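# Move glass flask from heating mantle to desk cork ring

## Task

Lift the round-bottom flask out of the heating mantle and set it upright in one of the cork rings (fetched from the shelved bench by the window) on the desk. It fails if the flask touches the floor, breaks from a drop of more than a few centimetres or a hard knock, or ends tilted or toppled. At the end, release it and pull the robot away. It only counts if the flask stays in place without the robot supporting it.

## Robot and tools

Robot: a wheeled base with a central column, a tilting head and two 6-joint arms (left and right), each ending in a two-finger gripper. Folded, it measures 0.73 m long, 0.62 m wide, 1.88 m tall, with its front 0.40 m ahead of the column. The base can drive straight and turn in place but never slides sideways.

Frames: the base frame sits on the floor under the column, midway between the drive wheels: x ahead, y to the left, z up, in metres. left_hand and right_hand in results are the fingers' meeting point in this frame (tips are 8 mm further). The hand's z axis is the finger direction and its y axis runs across the opening. The odometry frame is the base frame as it was when the scene began; base_odometry counts wheel turns only, so slip shows up as travel. Heading is positive to the left, -3.142 to 3.142.

execute_actions: argument actions is a list with zero or one action. An empty list just reports state and images. An action may hold base, joints, or both, plus optional speeds, and its motions start at once. base takes one key only: translate_m (a relative drive in metres, forward positive, -3 to 3) or rotate_rad (a relative turn in radians, counter-clockwise from above positive, -3.2 to 3.2). A base move is counted from the base position in the latest state report. joints is a single dict keyed by joint name with absolute targets: head_tilt_rad (-0.61 to 1.308, 0 level, positive tilts down); for each side, left_/right_joint1_rad (-2.879 to 2.879), joint2 (0 to 3.141), joint3 (0 to 3.019), joint4 (-1.692 to 1.57), joint5 (-1.57 to 1.57, positive swings the hand to the robot's right), joint6 (-2.094 to 2.094, positive rolls clockwise viewed from behind), and left_/right_gripper_m (fingertip gap in metres, 0 to 0.093). speeds caps translate_m (0.05 to 0.8 m/s) or rotate_rad (0.1 to 1 rad/s) for that action; it does not affect arms. A drive needing over 8.667 s is refused, as is any unknown key or out-of-range number; nothing then moves. No action runs past 15 s. Joints left out may keep pushing toward earlier targets. cameras picks images: cam_head_left, cam_head_right, cam_left_wrist, cam_right_wrist, nav_camera, or all (default); [] gives none. The pictures line lists the order.

wait: seconds 0 to 10; nothing new is commanded and the same report returns. zoom_image: camera plus region [x0, y0, x1, y1] in pixels of that camera's latest full image (672x504, origin top-left, at most 504x504). finished_scene: pass the current scene's number; it is final and reports success.

Arm geometry (approximate): with joint1 at -1.57 (left) or 1.57 (right) and joints 5, 6 at 0, the arm lies in a forward vertical plane 0.23 m beside the column. Let a = j2 - 0.35, b = 1.05 + j2 - j3, c = b - j4 (c = 1.57 means fingers straight down). The hand is 0.12 + 0.39 sin a + 0.38 cos b + 0.25 cos c m ahead and 1.46 + 0.39 cos a - 0.38 sin b - 0.25 sin c m up. Example: j2, j3, j4 = 0.93, 0.78, 0.14 gives about 0.60 ahead, 1.21 up. Real hands sag lower and nearer the column, up to ~5 cm (~12 cm with heavy or far loads). An empty hand reaches about 1 m from the shoulder and no lower than 0.47 m, so never the floor. Fingers-down loads: a light object (under 0.3 kg) is fine out to 0.6 m ahead between 0.65 and 1.6 m high.

Gripper: fingers 7 cm long; outer span is 1 cm wider than the reported opening at the tips, 5 cm at the base; housing 10 x 7 cm; wrist camera juts 11 cm to one side. To grasp, command an opening smaller than the object; off_target is then normal, and a reported gap staying 0.002 m or more above target means something is held.

Result lines: base_status and joint_status per motion: done (within tolerance), off_target (stopped short, may still push), time_out, contact_stop (base only, a wheel stalled; back off 0.05 m before retrying or turning), joint command not followed with a cause: line (self-collision check withheld the arm; move the joints of the offending action back 0.05 rad or more, or move the other arm, or drive away from furniture). on_its_own shows uncommanded behaviour; held at is the held target. turned_by_wheels vs turned_by_imu differing by over ~4 % and 0.05 rad means a collision or slip. base_tilt in degrees; a forward drop of 0.5 or more while moving means leaning back, so reverse 0.05 m. wheel_motors_off = 1 means overload cut the wheels for 2 s. motor_effort (wheels only) and joint torques are noisy. Motor temperatures are listed per arm; MOTOR HOT appears from 85 °C and at 100 °C the arm drops everything.

Cautions: joint changes under ~0.03 rad (0.08 for joints 2, 3) may not move; approach contacts in ~0.05 rad steps from your last target. A blocked arm keeps pushing and heats up; resend its reported positions to relax it (a loaded arm sinks slightly). Never let the arms collide or press together. Lower the flask gently, keep it upright, avoid drops and knocks, open the gripper, then back the hand and base away. Something may occasionally nudge loose objects.

Each tool is called as name(argument=value, ...), one argument or row to a line, values as JSON.

## Session

execute_actions(
  actions=[
    {"joints":{"head_tilt_rad":0.3}},
  ],
)

Scene clock: 0.90 s.
Joint torques (N m, as the arm reports them, + toward a larger angle): left_arm=[-0.03 -8.16 -0.29 -0.99 -0.06 -0.01] | right_arm=[-0.96 -6.17 -0.95 -1.39  0.01 -0.03]
Motor temperatures (°C, as the motors report them): left_arm=[24 23 22 25 24 24] | right_arm=[25 27 22 26 25 23]
base_odometry: x=+0.000 y=+0.000 heading=+0.000 (m, m, rad; odometry frame)
turned_by_wheels: +0.000 (rad since the last result)
turned_by_imu: +0.000 (rad since the last result)
base_tilt: forward=-0.2 right=-0.4 (deg)
base_status: not commanded
joint_positions: head_tilt_rad=+0.319 left_joint1_rad=-1.566 left_joint2_rad=+0.856 left_joint3_rad=+0.407 left_joint4_rad=-0.976 left_joint5_rad=+0.013 left_joint6_rad=-0.090 left_gripper_m=+0.095 right_joint1_rad=+1.579 right_joint2_rad=+0.912 right_joint3_rad=+0.389 right_joint4_rad=-0.938 right_joint5_rad=-0.043 right_joint6_rad=+0.044 right_gripper_m=+0.094
joint_status: all done
wheel_motors_off: 0
motor_effort: left_wheel=+1(0) right_wheel=+0(1) (%)
left_hand: x=+0.1473 y=+0.2233 z=+1.2588 quat_wxyz=(+0.435, +0.045, -0.899, -0.015) (m; base frame)
right_hand: x=+0.1324 y=-0.2165 z=+1.2538 quat_wxyz=(+0.452, -0.026, -0.891, -0.011) (m; base frame)
pictures: cam_head_left, cam_head_right, cam_left_wrist, cam_right_wrist, nav_camera
camera_calibration (this result's frames):
cam_head_left: T_world_to_cam=[[0.0578204, -0.998126, 0.0200143, -0.0044278], [-0.297235, -0.0363503, -0.954112, 1.48445], [0.953052, 0.0492181, -0.29878, 0.341399], [0, 0, 0, 1]] pos_world=[0.116115, 0.0327375, 1.51842]
cam_head_right: T_world_to_cam=[[0.0654407, -0.997856, -0.00137467, -0.0522986], [-0.315657, -0.0193943, -0.948675, 1.48158], [0.946614, 0.0625159, -0.316249, 0.373601], [0, 0, 0, 1]] pos_world=[0.117439, -0.0468082, 1.52362]
Images, in order (width x height): cam_head_left 672x504, cam_head_right 672x504, cam_left_wrist 672x504, cam_right_wrist 672x504, nav_camera 672x504.

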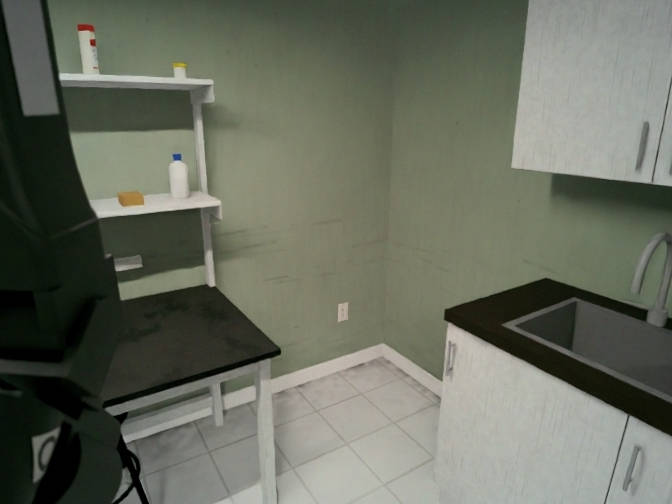

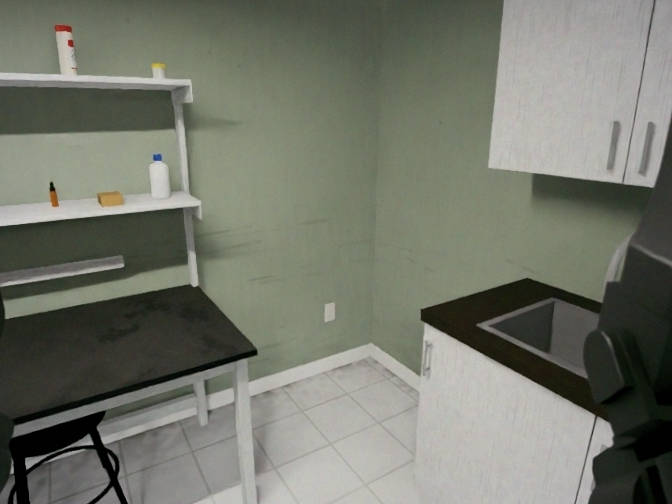

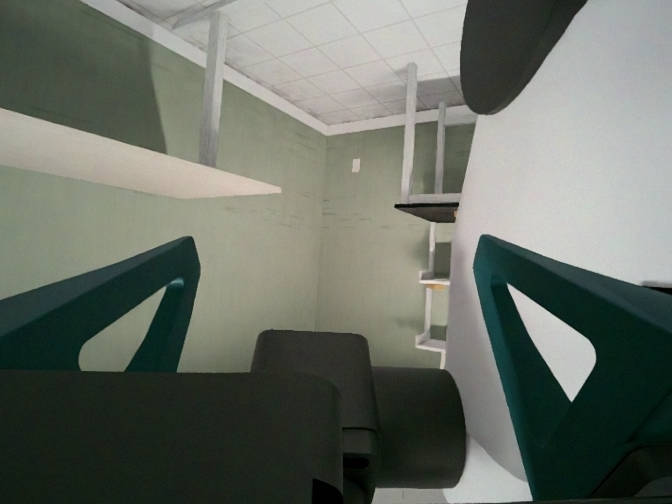

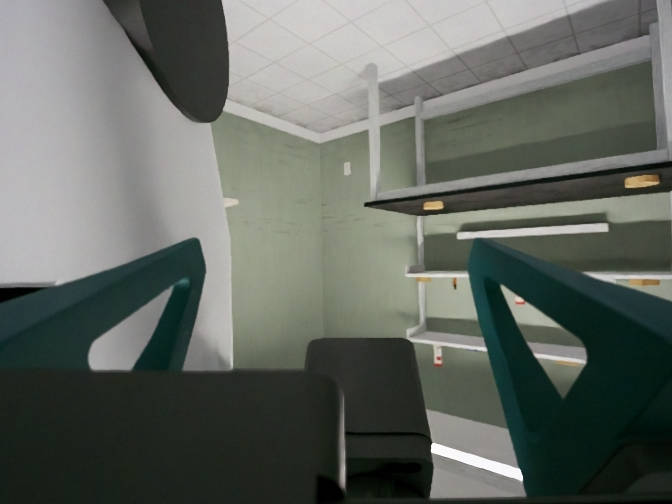

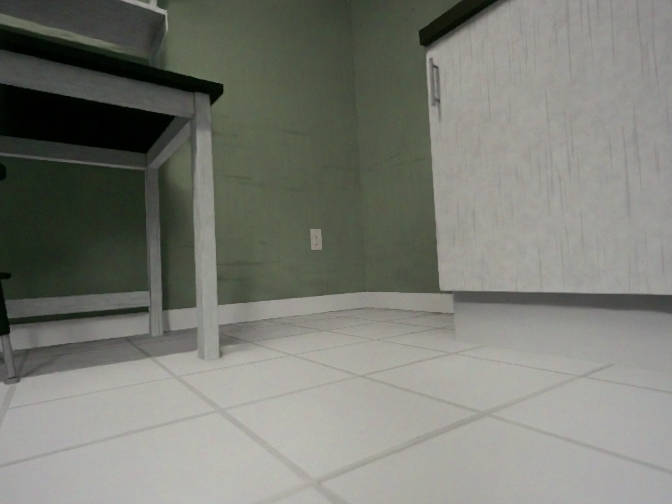

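execute_actions(
  actions=[
    {"base":{"rotate_rad":1.1}},
  ],
  cameras=["cam_head_left","cam_head_right"],
)

execute_actions(
  actions=[
    {"base":{"rotate_rad":1.2}},
  ],
  cameras=["cam_head_left","cam_head_right"],
)

execute_actions(
  actions=[
    {"base":{"rotate_rad":1.3}},
  ],
  cameras=["cam_head_left","cam_head_right"],
)

Scene clock: 8.27 s.
Joint torques (N m, as the arm reports them, + toward a larger angle): left_arm=[-0.06 -8.32 -0.25 -0.98 -0.03 -0.02] | right_arm=[-0.94 -6.22 -0.92 -1.39  0.01 -0.03]
Motor temperatures (°C, as the motors report them): left_arm=[24 23 22 25 24 24] | right_arm=[25 27 22 26 25 23]
base_odometry: x=+0.000 y=+0.000 heading=+1.099 (m, m, rad; odometry frame)
turned_by_wheels: +1.099 (rad since the last result)
turned_by_imu: +1.082 (rad since the last result)
base_tilt: forward=-0.2 right=-0.4 (deg)
base_status: done
joint_positions: head_tilt_rad=+0.319 left_joint1_rad=-1.566 left_joint2_rad=+0.856 left_joint3_rad=+0.407 left_joint4_rad=-0.976 left_joint5_rad=+0.013 left_joint6_rad=-0.090 left_gripper_m=+0.095 right_joint1_rad=+1.579 right_joint2_rad=+0.912 right_joint3_rad=+0.389 right_joint4_rad=-0.938 right_joint5_rad=-0.043 right_joint6_rad=+0.044 right_gripper_m=+0.094
joint_status: not commanded
wheel_motors_off: 0
motor_effort: left_wheel=-2(44) right_wheel=+2(42) (%)
left_hand: x=+0.1473 y=+0.2233 z=+1.2588 quat_wxyz=(+0.435, +0.045, -0.899, -0.015) (m; base frame)
right_hand: x=+0.1324 y=-0.2165 z=+1.2538 quat_wxyz=(+0.452, -0.026, -0.891, -0.011) (m; base frame)
pictures: cam_head_left, cam_head_right
camera_calibration (this result's frames):
cam_head_left: T_world_to_cam=[[0.0578178, -0.998126, 0.0200217, -0.00443897], [-0.297114, -0.0363503, -0.95415, 1.4845], [0.95309, 0.0492181, -0.298659, 0.341211], [0, 0, 0, 1]] pos_world=[0.116118, 0.0327375, 1.51843]
cam_head_right: T_world_to_cam=[[0.0654409, -0.997856, -0.00136637, -0.0523113], [-0.315537, -0.0193943, -0.948715, 1.48164], [0.946654, 0.0625159, -0.316129, 0.373414], [0, 0, 0, 1]] pos_world=[0.117441, -0.0468082, 1.52363]
Images, in order (width x height): cam_head_left 672x504, cam_head_right 672x504.

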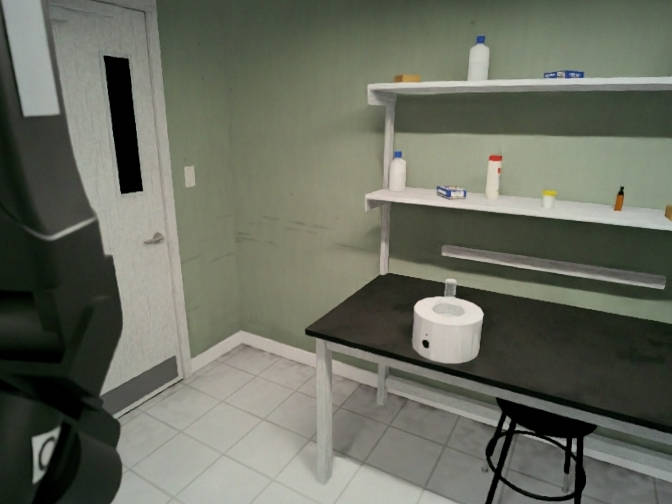

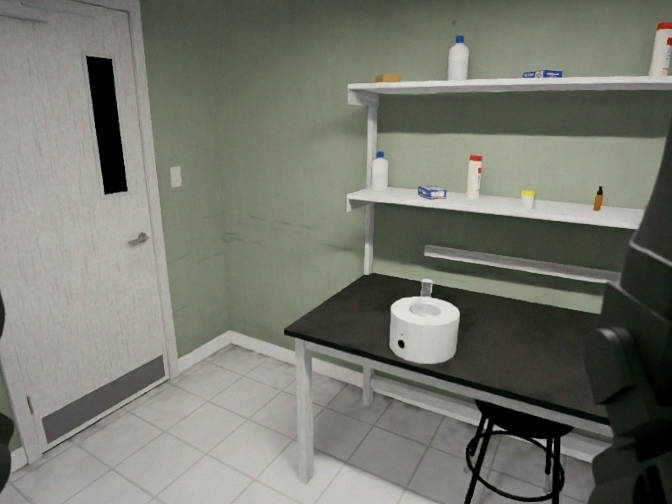

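Scene clock: 10.93 s.
Joint torques (N m, as the arm reports them, + toward a larger angle): left_arm=[-0.24 -7.9  -0.34 -1.   -0.02 -0.01] | right_arm=[-0.83 -6.08 -0.93 -1.37  0.   -0.03]
Motor temperatures (°C, as the motors report them): left_arm=[24 23 22 25 24 24] | right_arm=[25 27 22 26 25 23]
base_odometry: x=+0.000 y=+0.000 heading=+2.298 (m, m, rad; odometry frame)
turned_by_wheels: +1.199 (rad since the last result)
turned_by_imu: +1.186 (rad since the last result)
base_tilt: forward=-0.2 right=-0.4 (deg)
base_status: done
joint_positions: head_tilt_rad=+0.319 left_joint1_rad=-1.566 left_joint2_rad=+0.856 left_joint3_rad=+0.407 left_joint4_rad=-0.976 left_joint5_rad=+0.013 left_joint6_rad=-0.090 left_gripper_m=+0.095 right_joint1_rad=+1.579 right_joint2_rad=+0.912 right_joint3_rad=+0.389 right_joint4_rad=-0.938 right_joint5_rad=-0.043 right_joint6_rad=+0.044 right_gripper_m=+0.094
joint_status: not commanded
wheel_motors_off: 0
motor_effort: left_wheel=-2(30) right_wheel=+3(30) (%)
left_hand: x=+0.1473 y=+0.2233 z=+1.2588 quat_wxyz=(+0.435, +0.045, -0.899, -0.015) (m; base frame)
right_hand: x=+0.1324 y=-0.2165 z=+1.2538 quat_wxyz=(+0.452, -0.026, -0.891, -0.011) (m; base frame)
pictures: cam_head_left, cam_head_right
camera_calibration (this result's frames):
cam_head_left: T_world_to_cam=[[0.057817, -0.998126, 0.0200239, -0.0044424], [-0.297077, -0.0363503, -0.954161, 1.48452], [0.953101, 0.0492181, -0.298622, 0.341154], [0, 0, 0, 1]] pos_world=[0.116119, 0.0327375, 1.51843]
cam_head_right: T_world_to_cam=[[0.0654409, -0.997856, -0.00136382, -0.0523153], [-0.3155, -0.0193943, -0.948727, 1.48166], [0.946666, 0.0625159, -0.316092, 0.373357], [0, 0, 0, 1]] pos_world=[0.117441, -0.0468082, 1.52363]
Images, in order (width x height): cam_head_left 672x504, cam_head_right 672x504.

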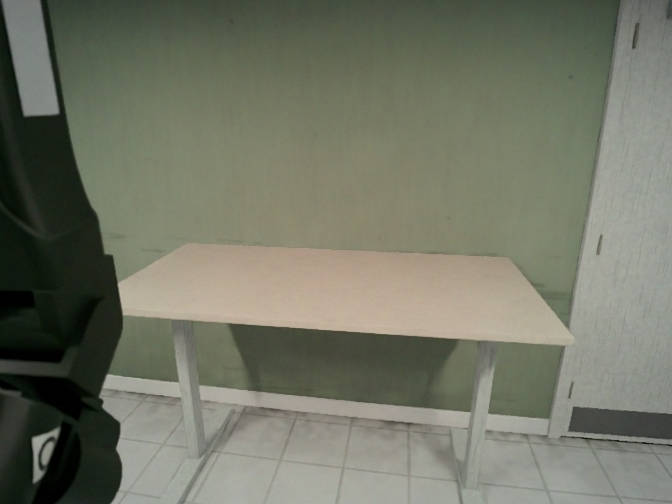

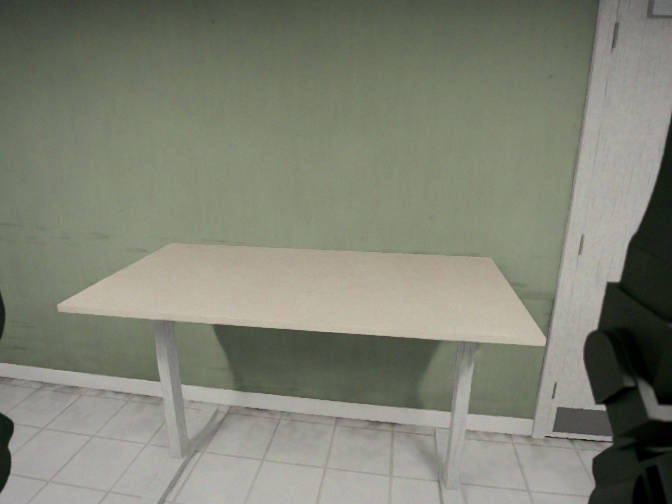

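Scene clock: 13.70 s.
Joint torques (N m, as the arm reports them, + toward a larger angle): left_arm=[ 0.04 -7.79 -0.41 -1.   -0.03 -0.02] | right_arm=[-0.98 -6.13 -0.91 -1.37  0.   -0.03]
Motor temperatures (°C, as the motors report them): left_arm=[24 23 22 25 24 24] | right_arm=[25 27 22 26 25 23]
base_odometry: x=+0.000 y=+0.000 heading=-2.686 (m, m, rad; odometry frame)
turned_by_wheels: +1.299 (rad since the last result)
turned_by_imu: +1.285 (rad since the last result)
base_tilt: forward=-0.2 right=-0.4 (deg)
base_status: done
joint_positions: head_tilt_rad=+0.319 left_joint1_rad=-1.566 left_joint2_rad=+0.856 left_joint3_rad=+0.407 left_joint4_rad=-0.976 left_joint5_rad=+0.013 left_joint6_rad=-0.090 left_gripper_m=+0.095 right_joint1_rad=+1.579 right_joint2_rad=+0.912 right_joint3_rad=+0.389 right_joint4_rad=-0.938 right_joint5_rad=-0.043 right_joint6_rad=+0.044 right_gripper_m=+0.095
joint_status: not commanded
wheel_motors_off: 0
motor_effort: left_wheel=-1(29) right_wheel=+3(31) (%)
left_hand: x=+0.1473 y=+0.2233 z=+1.2588 quat_wxyz=(+0.435, +0.045, -0.899, -0.015) (m; base frame)
right_hand: x=+0.1324 y=-0.2165 z=+1.2538 quat_wxyz=(+0.452, -0.026, -0.891, -0.011) (m; base frame)
pictures: cam_head_left, cam_head_right
camera_calibration (this result's frames):
cam_head_left: T_world_to_cam=[[0.0578165, -0.998126, 0.0200253, -0.00444454], [-0.297054, -0.0363503, -0.954169, 1.48453], [0.953109, 0.0492181, -0.298599, 0.341118], [0, 0, 0, 1]] pos_world=[0.116119, 0.0327375, 1.51843]
cam_head_right: T_world_to_cam=[[0.065441, -0.997856, -0.00136223, -0.0523177], [-0.315477, -0.0193943, -0.948735, 1.48167], [0.946674, 0.0625159, -0.316069, 0.373321], [0, 0, 0, 1]] pos_world=[0.117442, -0.0468082, 1.52363]
Images, in order (width x height): cam_head_left 672x504, cam_head_right 672x504.

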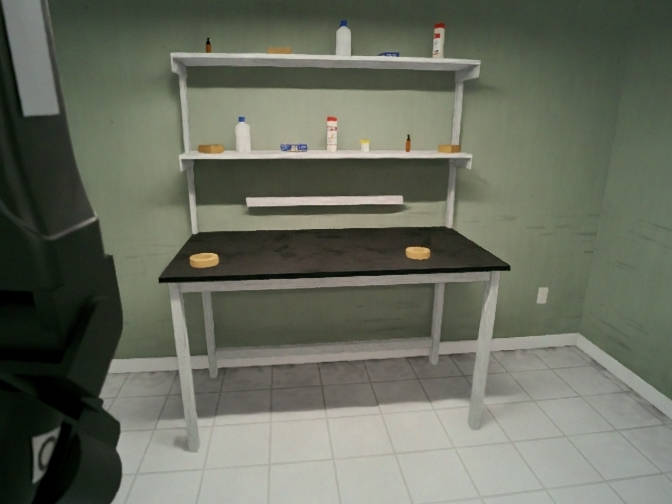

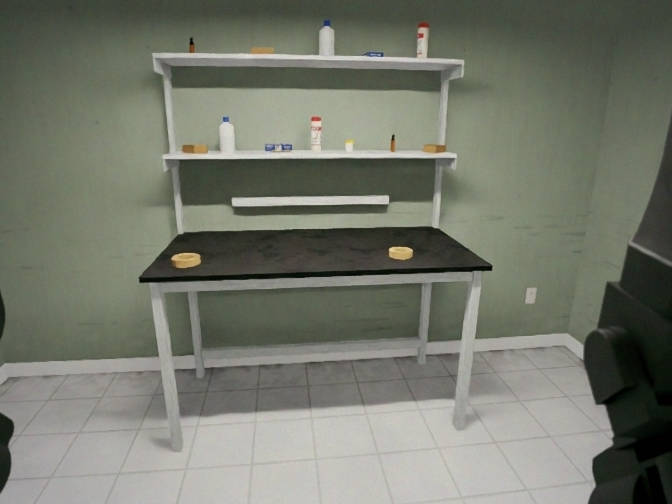

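execute_actions(
  actions=[
    {"base":{"translate_m":1.35},"joints":{"head_tilt_rad":0.8,"right_joint2_rad":1.36,"right_joint3_rad":1.33,"right_joint4_rad":-0.47,"right_joint5_rad":0,"right_joint6_rad":0,"right_gripper_m":0.06}},
  ],
  cameras=["cam_head_left","cam_head_right","cam_right_wrist"],
)

Scene clock: 23.20 s.
Joint torques (N m, as the arm reports them, + toward a larger angle): left_arm=[-0.08 -8.43 -0.23 -1.06 -0.05 -0.01] | right_arm=[ -0.98 -17.07   5.58   0.92   0.12  -0.1 ]
Motor temperatures (°C, as the motors report them): left_arm=[24 23 22 25 24 24] | right_arm=[25 27 22 26 25 23]
base_odometry: x=-1.212 y=-0.595 heading=-2.685 (m, m, rad; odometry frame)
turned_by_wheels: +0.001 (rad since the last result)
turned_by_imu: -0.001 (rad since the last result)
base_tilt: forward=-0.1 right=-0.4 (deg)
base_status: done
joint_positions: head_tilt_rad=+0.803 left_joint1_rad=-1.566 left_joint2_rad=+0.856 left_joint3_rad=+0.407 left_joint4_rad=-0.976 left_joint5_rad=+0.013 left_joint6_rad=-0.090 left_gripper_m=+0.095 right_joint1_rad=+1.579 right_joint2_rad=+1.364 right_joint3_rad=+1.311 right_joint4_rad=-0.476 right_joint5_rad=-0.002 right_joint6_rad=+0.006 right_gripper_m=+0.060
joint_status: all done
wheel_motors_off: 0
motor_effort: left_wheel=+2(53) right_wheel=+0(60) (%)
left_hand: x=+0.1473 y=+0.2233 z=+1.2588 quat_wxyz=(+0.435, +0.045, -0.899, -0.015) (m; base frame)
right_hand: x=+0.6229 y=-0.2202 z=+1.0717 quat_wxyz=(+0.003, -0.001, -1.000, -0.005) (m; base frame)
pictures: cam_head_left, cam_head_right, cam_right_wrist
camera_calibration (this result's frames):
cam_head_left: T_world_to_cam=[[0.0604993, -0.998126, -0.00914333, 0.0403411], [-0.706525, -0.0363503, -0.706754, 1.12398], [0.705097, 0.0492181, -0.7074, 0.983072], [0, 0, 0, 1]] pos_world=[0.0985181, 0.0327375, 1.49017]
cam_head_right: T_world_to_cam=[[0.0573088, -0.997856, -0.031624, -0.005308], [-0.720311, -0.0193943, -0.69338, 1.10866], [0.69128, 0.0625159, -0.719878, 1.00796], [0, 0, 0, 1]] pos_world=[0.102106, -0.0468082, 1.49416]
cam_right_wrist: T_world_to_cam=[[-0.00143917, -0.999962, 0.00864671, -0.229272], [-0.81013, 0.00623501, 0.586217, -0.110762], [-0.586249, -0.00616129, -0.810108, 1.35595], [0, 0, 0, 1]] pos_world=[0.704863, -0.220219, 1.16538]
Images, in order (width x height): cam_head_left 672x504, cam_head_right 672x504, cam_right_wrist 672x504.

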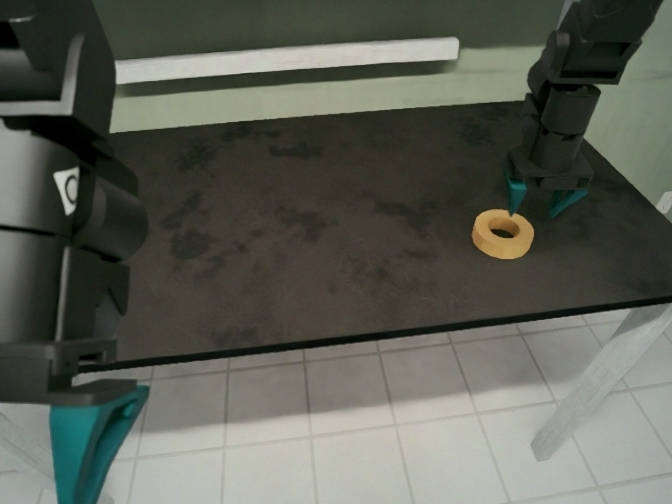

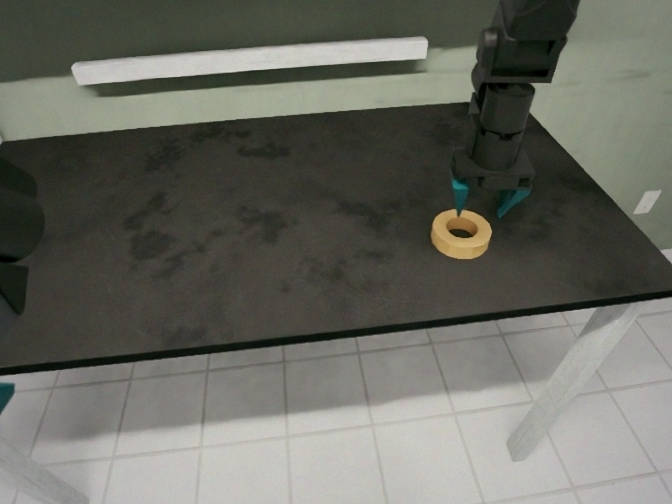

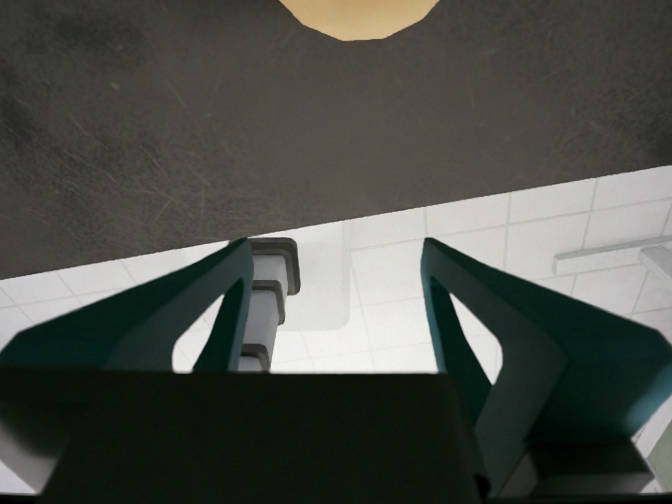

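execute_actions(
  actions=[
    {"base":{"translate_m":0.075},"joints":{"right_joint2_rad":1.53,"right_joint3_rad":1.40,"right_joint4_rad":-0.38,"right_joint6_rad":1.57}},
  ],
  cameras=["cam_head_right","cam_right_wrist"],
)

Scene clock: 32.03 s.
Joint torques (N m, as the arm reports them, + toward a larger angle): left_arm=[-0.29 -8.01 -0.38 -0.97 -0.05 -0.03] | right_arm=[ -1.   -16.94   4.29   0.78   0.22   0.04]
Motor temperatures (°C, as the motors report them): left_arm=[24 23 22 25 24 24] | right_arm=[25 28 23 26 25 23]
base_odometry: x=-1.279 y=-0.628 heading=-2.685 (m, m, rad; odometry frame)
turned_by_wheels: +0.000 (rad since the last result)
turned_by_imu: -0.001 (rad since the last result)
base_tilt: forward=-0.2 right=-0.4 (deg)
base_status: done
joint_positions: head_tilt_rad=+0.803 left_joint1_rad=-1.566 left_joint2_rad=+0.856 left_joint3_rad=+0.408 left_joint4_rad=-0.976 left_joint5_rad=+0.013 left_joint6_rad=-0.090 left_gripper_m=+0.095 right_joint1_rad=+1.579 right_joint2_rad=+1.525 right_joint3_rad=+1.390 right_joint4_rad=-0.384 right_joint5_rad=-0.002 right_joint6_rad=+1.563 right_gripper_m=+0.060
joint_status: all done
wheel_motors_off: 0
motor_effort: left_wheel=+3(33) right_wheel=+0(33) (%)
left_hand: x=+0.1479 y=+0.2233 z=+1.2586 quat_wxyz=(+0.435, +0.045, -0.899, -0.015) (m; base frame)
right_hand: x=+0.6251 y=-0.2197 z=+1.0036 quat_wxyz=(+0.002, -0.703, -0.711, -0.005) (m; base frame)
pictures: cam_head_right, cam_right_wrist
camera_calibration (this result's frames):
cam_head_right: T_world_to_cam=[[0.0573021, -0.997856, -0.0316361, -0.00528901], [-0.720457, -0.0193943, -0.693228, 1.10843], [0.691128, 0.0625159, -0.720024, 1.00819], [0, 0, 0, 1]] pos_world=[0.102096, -0.0468082, 1.49415]
cam_right_wrist: T_world_to_cam=[[-0.999829, -0.0122208, 0.0138966, 0.607652], [-0.00169222, 0.808162, 0.588957, -0.400953], [-0.0184282, 0.588833, -0.808045, 1.07582], [0, 0, 0, 1]] pos_world=[0.626695, -0.302016, 1.09701]
Images, in order (width x height): cam_head_right 672x504, cam_right_wrist 672x504.

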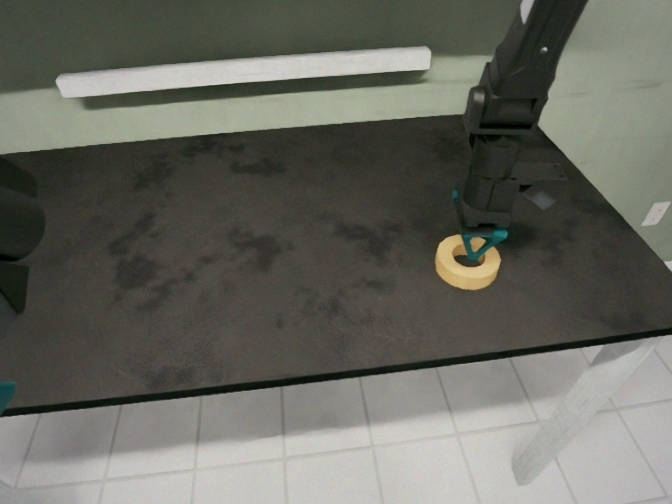

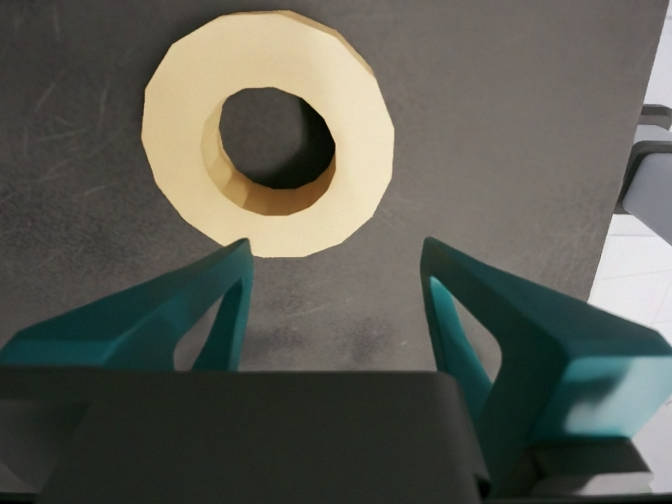

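execute_actions(
  actions=[
    {"base":{"rotate_rad":-0.035},"joints":{"right_joint2_rad":1.62,"right_joint3_rad":1.44,"right_joint4_rad":-0.33}},
  ],
  cameras=["cam_head_right","cam_right_wrist"],
)

Scene clock: 39.27 s.
Joint torques (N m, as the arm reports them, + toward a larger angle): left_arm=[-0.38 -8.06 -0.3  -1.06 -0.06 -0.02] | right_arm=[ -1.14 -15.94   4.14   0.89   0.18   0.04]
Motor temperatures (°C, as the motors report them): left_arm=[24 23 22 25 24 24] | right_arm=[25 29 23 26 25 23]
base_odometry: x=-1.280 y=-0.628 heading=-2.718 (m, m, rad; odometry frame)
turned_by_wheels: -0.033 (rad since the last result)
turned_by_imu: -0.034 (rad since the last result)
base_tilt: forward=-0.2 right=-0.3 (deg)
base_status: done
joint_positions: head_tilt_rad=+0.803 left_joint1_rad=-1.566 left_joint2_rad=+0.856 left_joint3_rad=+0.408 left_joint4_rad=-0.976 left_joint5_rad=+0.013 left_joint6_rad=-0.090 left_gripper_m=+0.095 right_joint1_rad=+1.579 right_joint2_rad=+1.604 right_joint3_rad=+1.428 right_joint4_rad=-0.336 right_joint5_rad=-0.001 right_joint6_rad=+1.563 right_gripper_m=+0.060
joint_status: all done
wheel_motors_off: 0
motor_effort: left_wheel=+1(41) right_wheel=-1(40) (%)
left_hand: x=+0.1479 y=+0.2233 z=+1.2586 quat_wxyz=(+0.435, +0.045, -0.899, -0.015) (m; base frame)
right_hand: x=+0.6233 y=-0.2197 z=+0.9699 quat_wxyz=(-0.001, -0.703, -0.711, -0.007) (m; base frame)
pictures: cam_head_right, cam_right_wrist
camera_calibration (this result's frames):
cam_head_right: T_world_to_cam=[[0.0573021, -0.997856, -0.0316361, -0.00528902], [-0.720457, -0.0193943, -0.693228, 1.10843], [0.691128, 0.0625159, -0.720024, 1.00819], [0, 0, 0, 1]] pos_world=[0.102096, -0.0468082, 1.49415]
cam_right_wrist: T_world_to_cam=[[-0.999911, -0.0121427, 0.00551444, 0.614485], [-0.00657916, 0.808817, 0.588024, -0.377021], [-0.0116004, 0.587936, -0.808824, 1.04482], [0, 0, 0, 1]] pos_world=[0.62407, -0.301884, 1.06338]
Images, in order (width x height): cam_head_right 672x504, cam_right_wrist 672x504.

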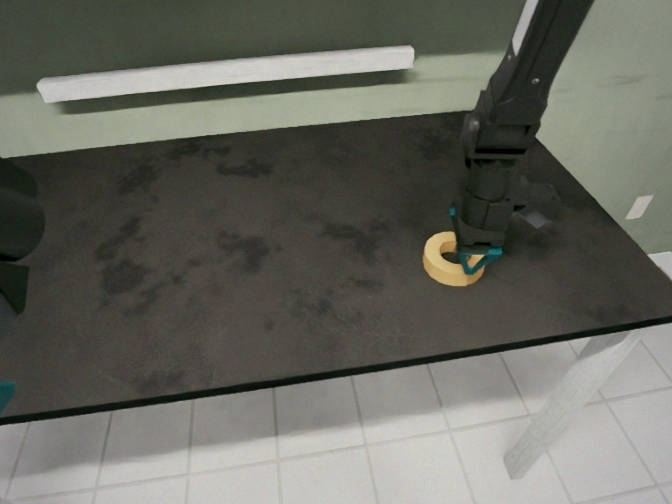

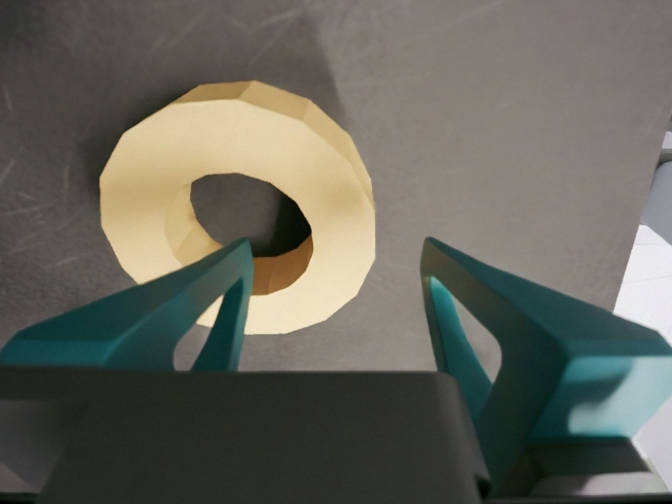

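Good. Lower.

execute_actions(
  actions=[
    {"joints":{"right_joint2_rad":1.73,"right_joint3_rad":1.51,"right_joint4_rad":-0.29}},
  ],
  cameras=["cam_head_right","cam_right_wrist"],
)

execute_actions(
  actions=[
    {"joints":{"right_gripper_m":0.0}},
  ],
  cameras=["cam_right_wrist"],
)

Scene clock: 43.53 s.
Joint torques (N m, as the arm reports them, + toward a larger angle): left_arm=[-0.37 -7.97 -0.23 -1.12 -0.05 -0.01] | right_arm=[ -0.99 -13.16   4.11   1.19   0.15   0.05]
Motor temperatures (°C, as the motors report them): left_arm=[24 23 22 25 24 24] | right_arm=[25 29 23 26 25 23]
base_odometry: x=-1.280 y=-0.628 heading=-2.718 (m, m, rad; odometry frame)
turned_by_wheels: +0.000 (rad since the last result)
turned_by_imu: -0.001 (rad since the last result)
base_tilt: forward=-0.2 right=-0.4 (deg)
base_status: not commanded
joint_positions: head_tilt_rad=+0.803 left_joint1_rad=-1.566 left_joint2_rad=+0.856 left_joint3_rad=+0.407 left_joint4_rad=-0.976 left_joint5_rad=+0.013 left_joint6_rad=-0.090 left_gripper_m=+0.095 right_joint1_rad=+1.579 right_joint2_rad=+1.665 right_joint3_rad=+1.500 right_joint4_rad=-0.301 right_joint5_rad=-0.001 right_joint6_rad=+1.564 right_gripper_m=+0.060
joint_status: all done
wheel_motors_off: 0
motor_effort: left_wheel=+5(5) right_wheel=-3(4) (%)
left_hand: x=+0.1475 y=+0.2233 z=+1.2587 quat_wxyz=(+0.435, +0.045, -0.899, -0.015) (m; base frame)
right_hand: x=+0.6447 y=-0.2195 z=+0.9488 quat_wxyz=(-0.018, -0.703, -0.711, -0.023) (m; base frame)
pictures: cam_head_right, cam_right_wrist
camera_calibration (this result's frames):
cam_head_right: T_world_to_cam=[[0.0573021, -0.997856, -0.0316361, -0.00528902], [-0.720457, -0.0193943, -0.693228, 1.10843], [0.691128, 0.0625159, -0.720024, 1.00819], [0, 0, 0, 1]] pos_world=[0.102096, -0.0468082, 1.49415]
cam_right_wrist: T_world_to_cam=[[-0.99914, -0.011438, -0.0398621, 0.678777], [-0.0326791, 0.80894, 0.586982, -0.346769], [0.0255321, 0.58778, -0.808618, 1.00374], [0, 0, 0, 1]] pos_world=[0.641233, -0.3017, 1.04225]
Images, in order (width x height): cam_head_right 672x504, cam_right_wrist 672x504.

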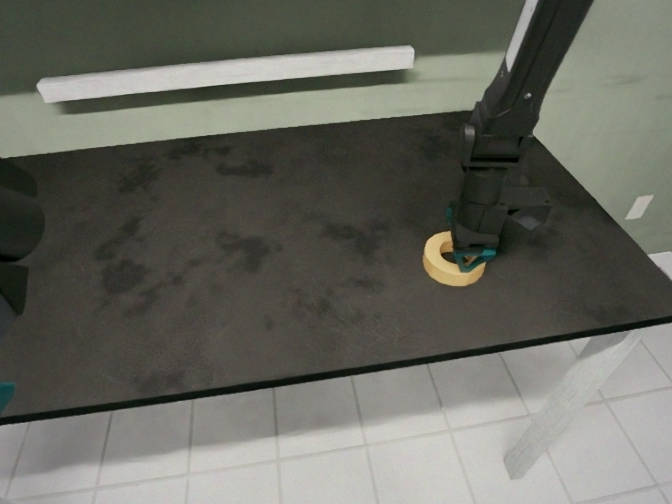

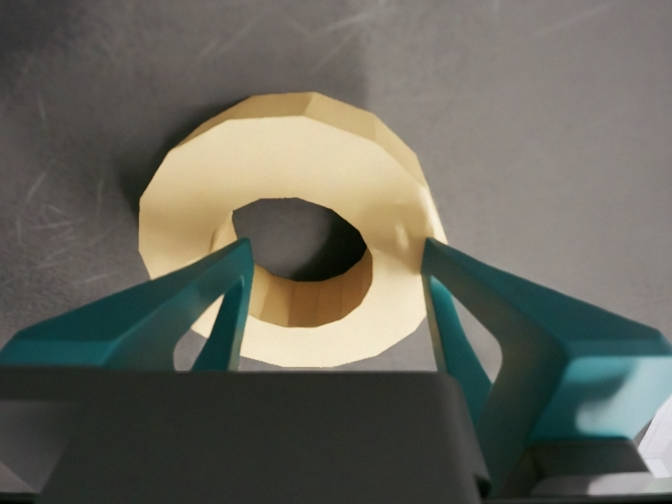

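Scene clock: 44.17 s.
Joint torques (N m, as the arm reports them, + toward a larger angle): left_arm=[-0.01 -8.1  -0.34 -1.09 -0.03  0.  ] | right_arm=[ -0.99 -13.18   4.26   1.72   0.15   0.04]
Motor temperatures (°C, as the motors report them): left_arm=[24 23 22 25 24 24] | right_arm=[25 29 23 26 25 23]
base_odometry: x=-1.280 y=-0.628 heading=-2.718 (m, m, rad; odometry frame)
turned_by_wheels: +0.000 (rad since the last result)
turned_by_imu: +0.000 (rad since the last result)
base_tilt: forward=-0.2 right=-0.4 (deg)
base_status: not commanded
joint_positions: head_tilt_rad=+0.803 left_joint1_rad=-1.566 left_joint2_rad=+0.856 left_joint3_rad=+0.407 left_joint4_rad=-0.976 left_joint5_rad=+0.013 left_joint6_rad=-0.090 left_gripper_m=+0.095 right_joint1_rad=+1.579 right_joint2_rad=+1.665 right_joint3_rad=+1.498 right_joint4_rad=-0.314 right_joint5_rad=-0.001 right_joint6_rad=+1.564 right_gripper_m=+0.001
joint_status: all done
wheel_motors_off: 0
motor_effort: left_wheel=+3(4) right_wheel=-3(3) (%)
left_hand: x=+0.1475 y=+0.2233 z=+1.2587 quat_wxyz=(+0.435, +0.045, -0.899, -0.015) (m; base frame)
right_hand: x=+0.6398 y=-0.2196 z=+0.9482 quat_wxyz=(-0.012, -0.703, -0.711, -0.017) (m; base frame)
pictures: cam_right_wrist
camera_calibration (this result's frames):
cam_right_wrist: T_world_to_cam=[[-0.999649, -0.0115437, -0.0238462, 0.658984], [-0.0233488, 0.809199, 0.587071, -0.352538], [0.0125193, 0.587421, -0.809184, 1.01225], [0, 0, 0, 1]] pos_world=[0.637848, -0.30174, 1.04178]
Images, in order (width x height): cam_right_wrist 672x504.

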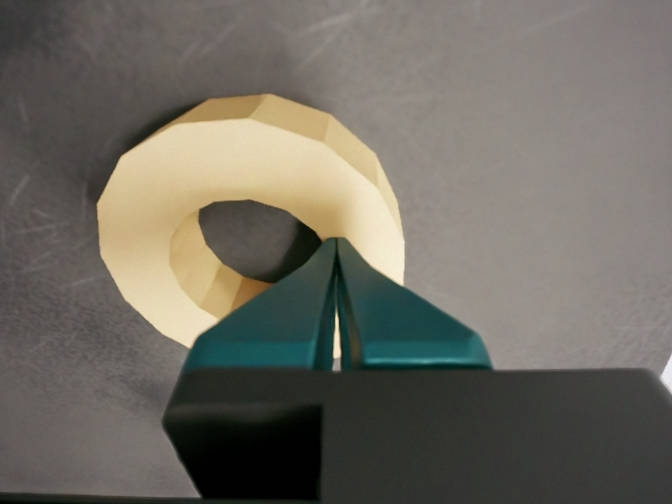

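execute_actions(
  actions=[
    {"joints":{"right_joint2_rad":1.58,"right_joint4_rad":-0.40}},
  ],
  cameras=[],
)

execute_actions(
  actions=[
    {"joints":{"right_gripper_m":0.07,"right_joint2_rad":1.66,"right_joint4_rad":-0.40}},
  ],
  cameras=["cam_right_wrist"],
)

Scene clock: 49.67 s.
Joint torques (N m, as the arm reports them, + toward a larger angle): left_arm=[-0.08 -7.87 -0.44 -1.08 -0.06 -0.03] | right_arm=[ -1.04 -19.     4.71   0.37   0.15   0.03]
Motor temperatures (°C, as the motors report them): left_arm=[24 23 22 25 24 24] | right_arm=[25 29 23 26 25 23]
base_odometry: x=-1.280 y=-0.628 heading=-2.718 (m, m, rad; odometry frame)
turned_by_wheels: +0.000 (rad since the last result)
turned_by_imu: -0.001 (rad since the last result)
base_tilt: forward=-0.2 right=-0.4 (deg)
base_status: not commanded
joint_positions: head_tilt_rad=+0.803 left_joint1_rad=-1.566 left_joint2_rad=+0.856 left_joint3_rad=+0.407 left_joint4_rad=-0.976 left_joint5_rad=+0.013 left_joint6_rad=-0.090 left_gripper_m=+0.095 right_joint1_rad=+1.579 right_joint2_rad=+1.597 right_joint3_rad=+1.498 right_joint4_rad=-0.393 right_joint5_rad=-0.001 right_joint6_rad=+1.564 right_gripper_m=+0.001
joint_status: all done
wheel_motors_off: 0
motor_effort: left_wheel=+3(6) right_wheel=-4(4) (%)
left_hand: x=+0.1475 y=+0.2233 z=+1.2587 quat_wxyz=(+0.435, +0.045, -0.899, -0.015) (m; base frame)
right_hand: x=+0.6543 y=-0.2198 z=+0.9834 quat_wxyz=(-0.009, -0.703, -0.711, -0.014) (m; base frame)
pictures: none
No camera images: the call's "cameras" was empty. Leave "cameras" out to get every camera's image.

Scene clock: 50.47 s.
Joint torques (N m, as the arm reports them, + toward a larger angle): left_arm=[ 0.03 -8.07 -0.28 -1.02 -0.03 -0.03] | right_arm=[ -1.12 -15.93   4.34   0.26   0.15   0.04]
Motor temperatures (°C, as the motors report them): left_arm=[24 23 22 25 24 24] | right_arm=[25 29 23 26 25 23]
base_odometry: x=-1.280 y=-0.628 heading=-2.718 (m, m, rad; odometry frame)
turned_by_wheels: +0.000 (rad since the last result)
turned_by_imu: +0.000 (rad since the last result)
base_tilt: forward=-0.2 right=-0.4 (deg)
base_status: not commanded
joint_positions: head_tilt_rad=+0.803 left_joint1_rad=-1.566 left_joint2_rad=+0.856 left_joint3_rad=+0.407 left_joint4_rad=-0.976 left_joint5_rad=+0.013 left_joint6_rad=-0.090 left_gripper_m=+0.095 right_joint1_rad=+1.579 right_joint2_rad=+1.637 right_joint3_rad=+1.498 right_joint4_rad=-0.393 right_joint5_rad=-0.001 right_joint6_rad=+1.564 right_gripper_m=+0.070
joint_status: all done
wheel_motors_off: 0
motor_effort: left_wheel=+4(4) right_wheel=-3(4) (%)
left_hand: x=+0.1475 y=+0.2233 z=+1.2587 quat_wxyz=(+0.435, +0.045, -0.899, -0.015) (m; base frame)
right_hand: x=+0.6349 y=-0.2197 z=+0.9625 quat_wxyz=(+0.006, -0.703, -0.711, +0.000) (m; base frame)
pictures: cam_right_wrist
camera_calibration (this result's frames):
cam_right_wrist: T_world_to_cam=[[-0.999578, -0.0118911, 0.0265005, 0.605839], [0.00594383, 0.809314, 0.587347, -0.379786], [-0.0284314, 0.587256, -0.808902, 1.04964], [0, 0, 0, 1]] pos_world=[0.637684, -0.301839, 1.05607]
Images, in order (width x height): cam_right_wrist 672x504.

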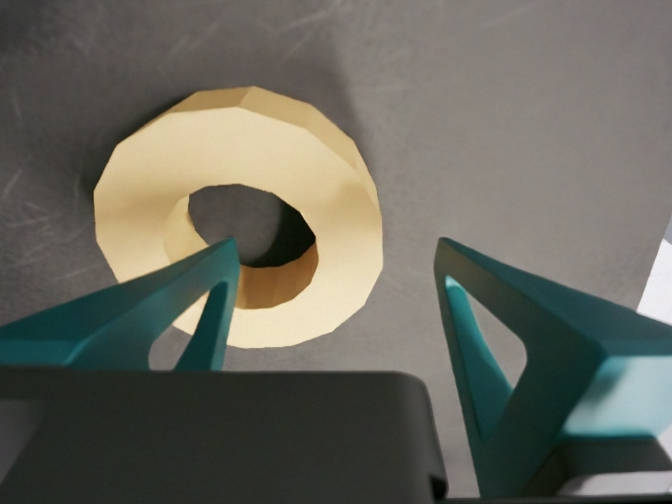

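execute_actions(
  actions=[
    {"joints":{"right_joint2_rad":1.735,"right_joint4_rad":-0.29}},
  ],
  cameras=["cam_right_wrist"],
)

execute_actions(
  actions=[
    {"joints":{"right_gripper_m":0.0}},
  ],
  cameras=["cam_right_wrist"],
)

Scene clock: 54.60 s.
Joint torques (N m, as the arm reports them, + toward a larger angle): left_arm=[-0.3  -8.38 -0.19 -0.97 -0.03 -0.02] | right_arm=[ -0.94 -15.99   3.71   1.02   0.16   0.04]
Motor temperatures (°C, as the motors report them): left_arm=[24 23 22 25 24 24] | right_arm=[25 29 23 26 25 23]
base_odometry: x=-1.280 y=-0.628 heading=-2.718 (m, m, rad; odometry frame)
turned_by_wheels: +0.000 (rad since the last result)
turned_by_imu: -0.001 (rad since the last result)
base_tilt: forward=-0.2 right=-0.4 (deg)
base_status: not commanded
joint_positions: head_tilt_rad=+0.803 left_joint1_rad=-1.566 left_joint2_rad=+0.856 left_joint3_rad=+0.407 left_joint4_rad=-0.976 left_joint5_rad=+0.013 left_joint6_rad=-0.090 left_gripper_m=+0.095 right_joint1_rad=+1.579 right_joint2_rad=+1.719 right_joint3_rad=+1.499 right_joint4_rad=-0.299 right_joint5_rad=-0.001 right_joint6_rad=+1.564 right_gripper_m=+0.070
joint_status: all done
wheel_motors_off: 0
motor_effort: left_wheel=+3(5) right_wheel=-4(4) (%)
left_hand: x=+0.1475 y=+0.2233 z=+1.2587 quat_wxyz=(+0.435, +0.045, -0.899, -0.015) (m; base frame)
right_hand: x=+0.6164 y=-0.2195 z=+0.9214 quat_wxyz=(+0.001, -0.703, -0.711, -0.004) (m; base frame)
pictures: cam_right_wrist
camera_calibration (this result's frames):
cam_right_wrist: T_world_to_cam=[[-0.999843, -0.0114281, 0.0135337, 0.600585], [-0.00129207, 0.809059, 0.587727, -0.351685], [-0.0176661, 0.587617, -0.808946, 1.00917], [0, 0, 0, 1]] pos_world=[0.617864, -0.301605, 1.01493]
Images, in order (width x height): cam_right_wrist 672x504.

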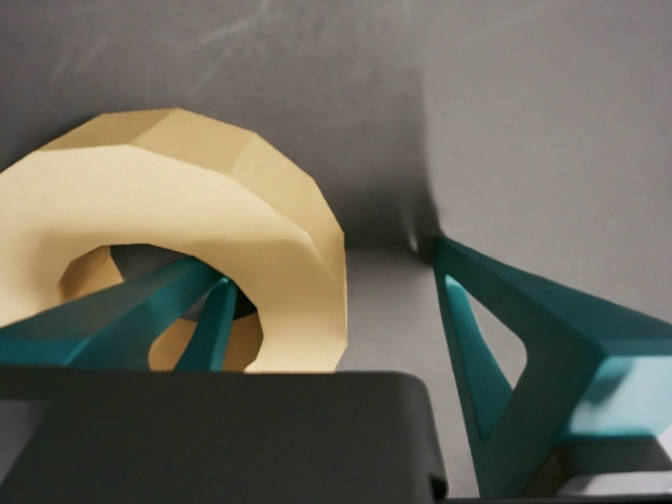

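Scene clock: 55.27 s.
Joint torques (N m, as the arm reports them, + toward a larger angle): left_arm=[-0.63 -7.81 -0.31 -1.04 -0.01 -0.02] | right_arm=[ -0.99 -16.05   3.66   1.     0.15   0.02]
Motor temperatures (°C, as the motors report them): left_arm=[24 23 22 25 24 24] | right_arm=[25 29 23 26 25 23]
base_odometry: x=-1.280 y=-0.628 heading=-2.718 (m, m, rad; odometry frame)
turned_by_wheels: +0.000 (rad since the last result)
turned_by_imu: +0.000 (rad since the last result)
base_tilt: forward=-0.2 right=-0.4 (deg)
base_status: not commanded
joint_positions: head_tilt_rad=+0.803 left_joint1_rad=-1.566 left_joint2_rad=+0.856 left_joint3_rad=+0.407 left_joint4_rad=-0.976 left_joint5_rad=+0.013 left_joint6_rad=-0.090 left_gripper_m=+0.095 right_joint1_rad=+1.579 right_joint2_rad=+1.719 right_joint3_rad=+1.499 right_joint4_rad=-0.299 right_joint5_rad=-0.001 right_joint6_rad=+1.565 right_gripper_m=+0.024
joint_status: right_gripper_m off_target (ended at +0.024, target +0.000)
wheel_motors_off: 0
motor_effort: left_wheel=+4(4) right_wheel=-4(4) (%)
left_hand: x=+0.1475 y=+0.2233 z=+1.2587 quat_wxyz=(+0.435, +0.045, -0.899, -0.015) (m; base frame)
right_hand: x=+0.6164 y=-0.2195 z=+0.9214 quat_wxyz=(+0.001, -0.704, -0.711, -0.004) (m; base frame)
pictures: cam_right_wrist
camera_calibration (this result's frames):
cam_right_wrist: T_world_to_cam=[[-0.999851, -0.0106585, 0.0135422, 0.600751], [-0.000670814, 0.809281, 0.587421, -0.351684], [-0.0172205, 0.587324, -0.809168, 1.00907], [0, 0, 0, 1]] pos_world=[0.617802, -0.301636, 1.01496]
Images, in order (width x height): cam_right_wrist 672x504.

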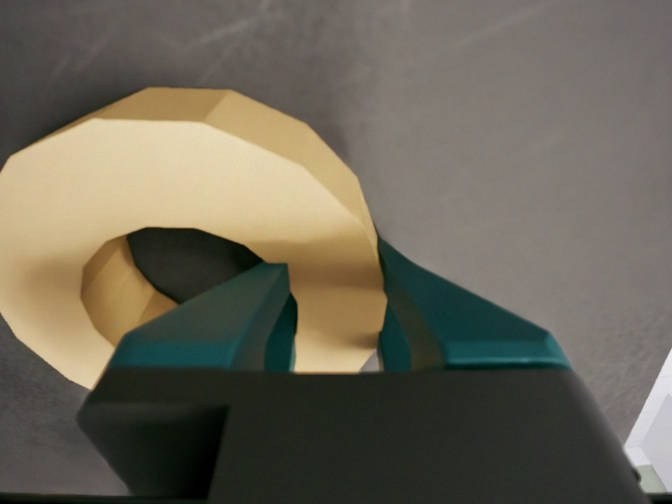

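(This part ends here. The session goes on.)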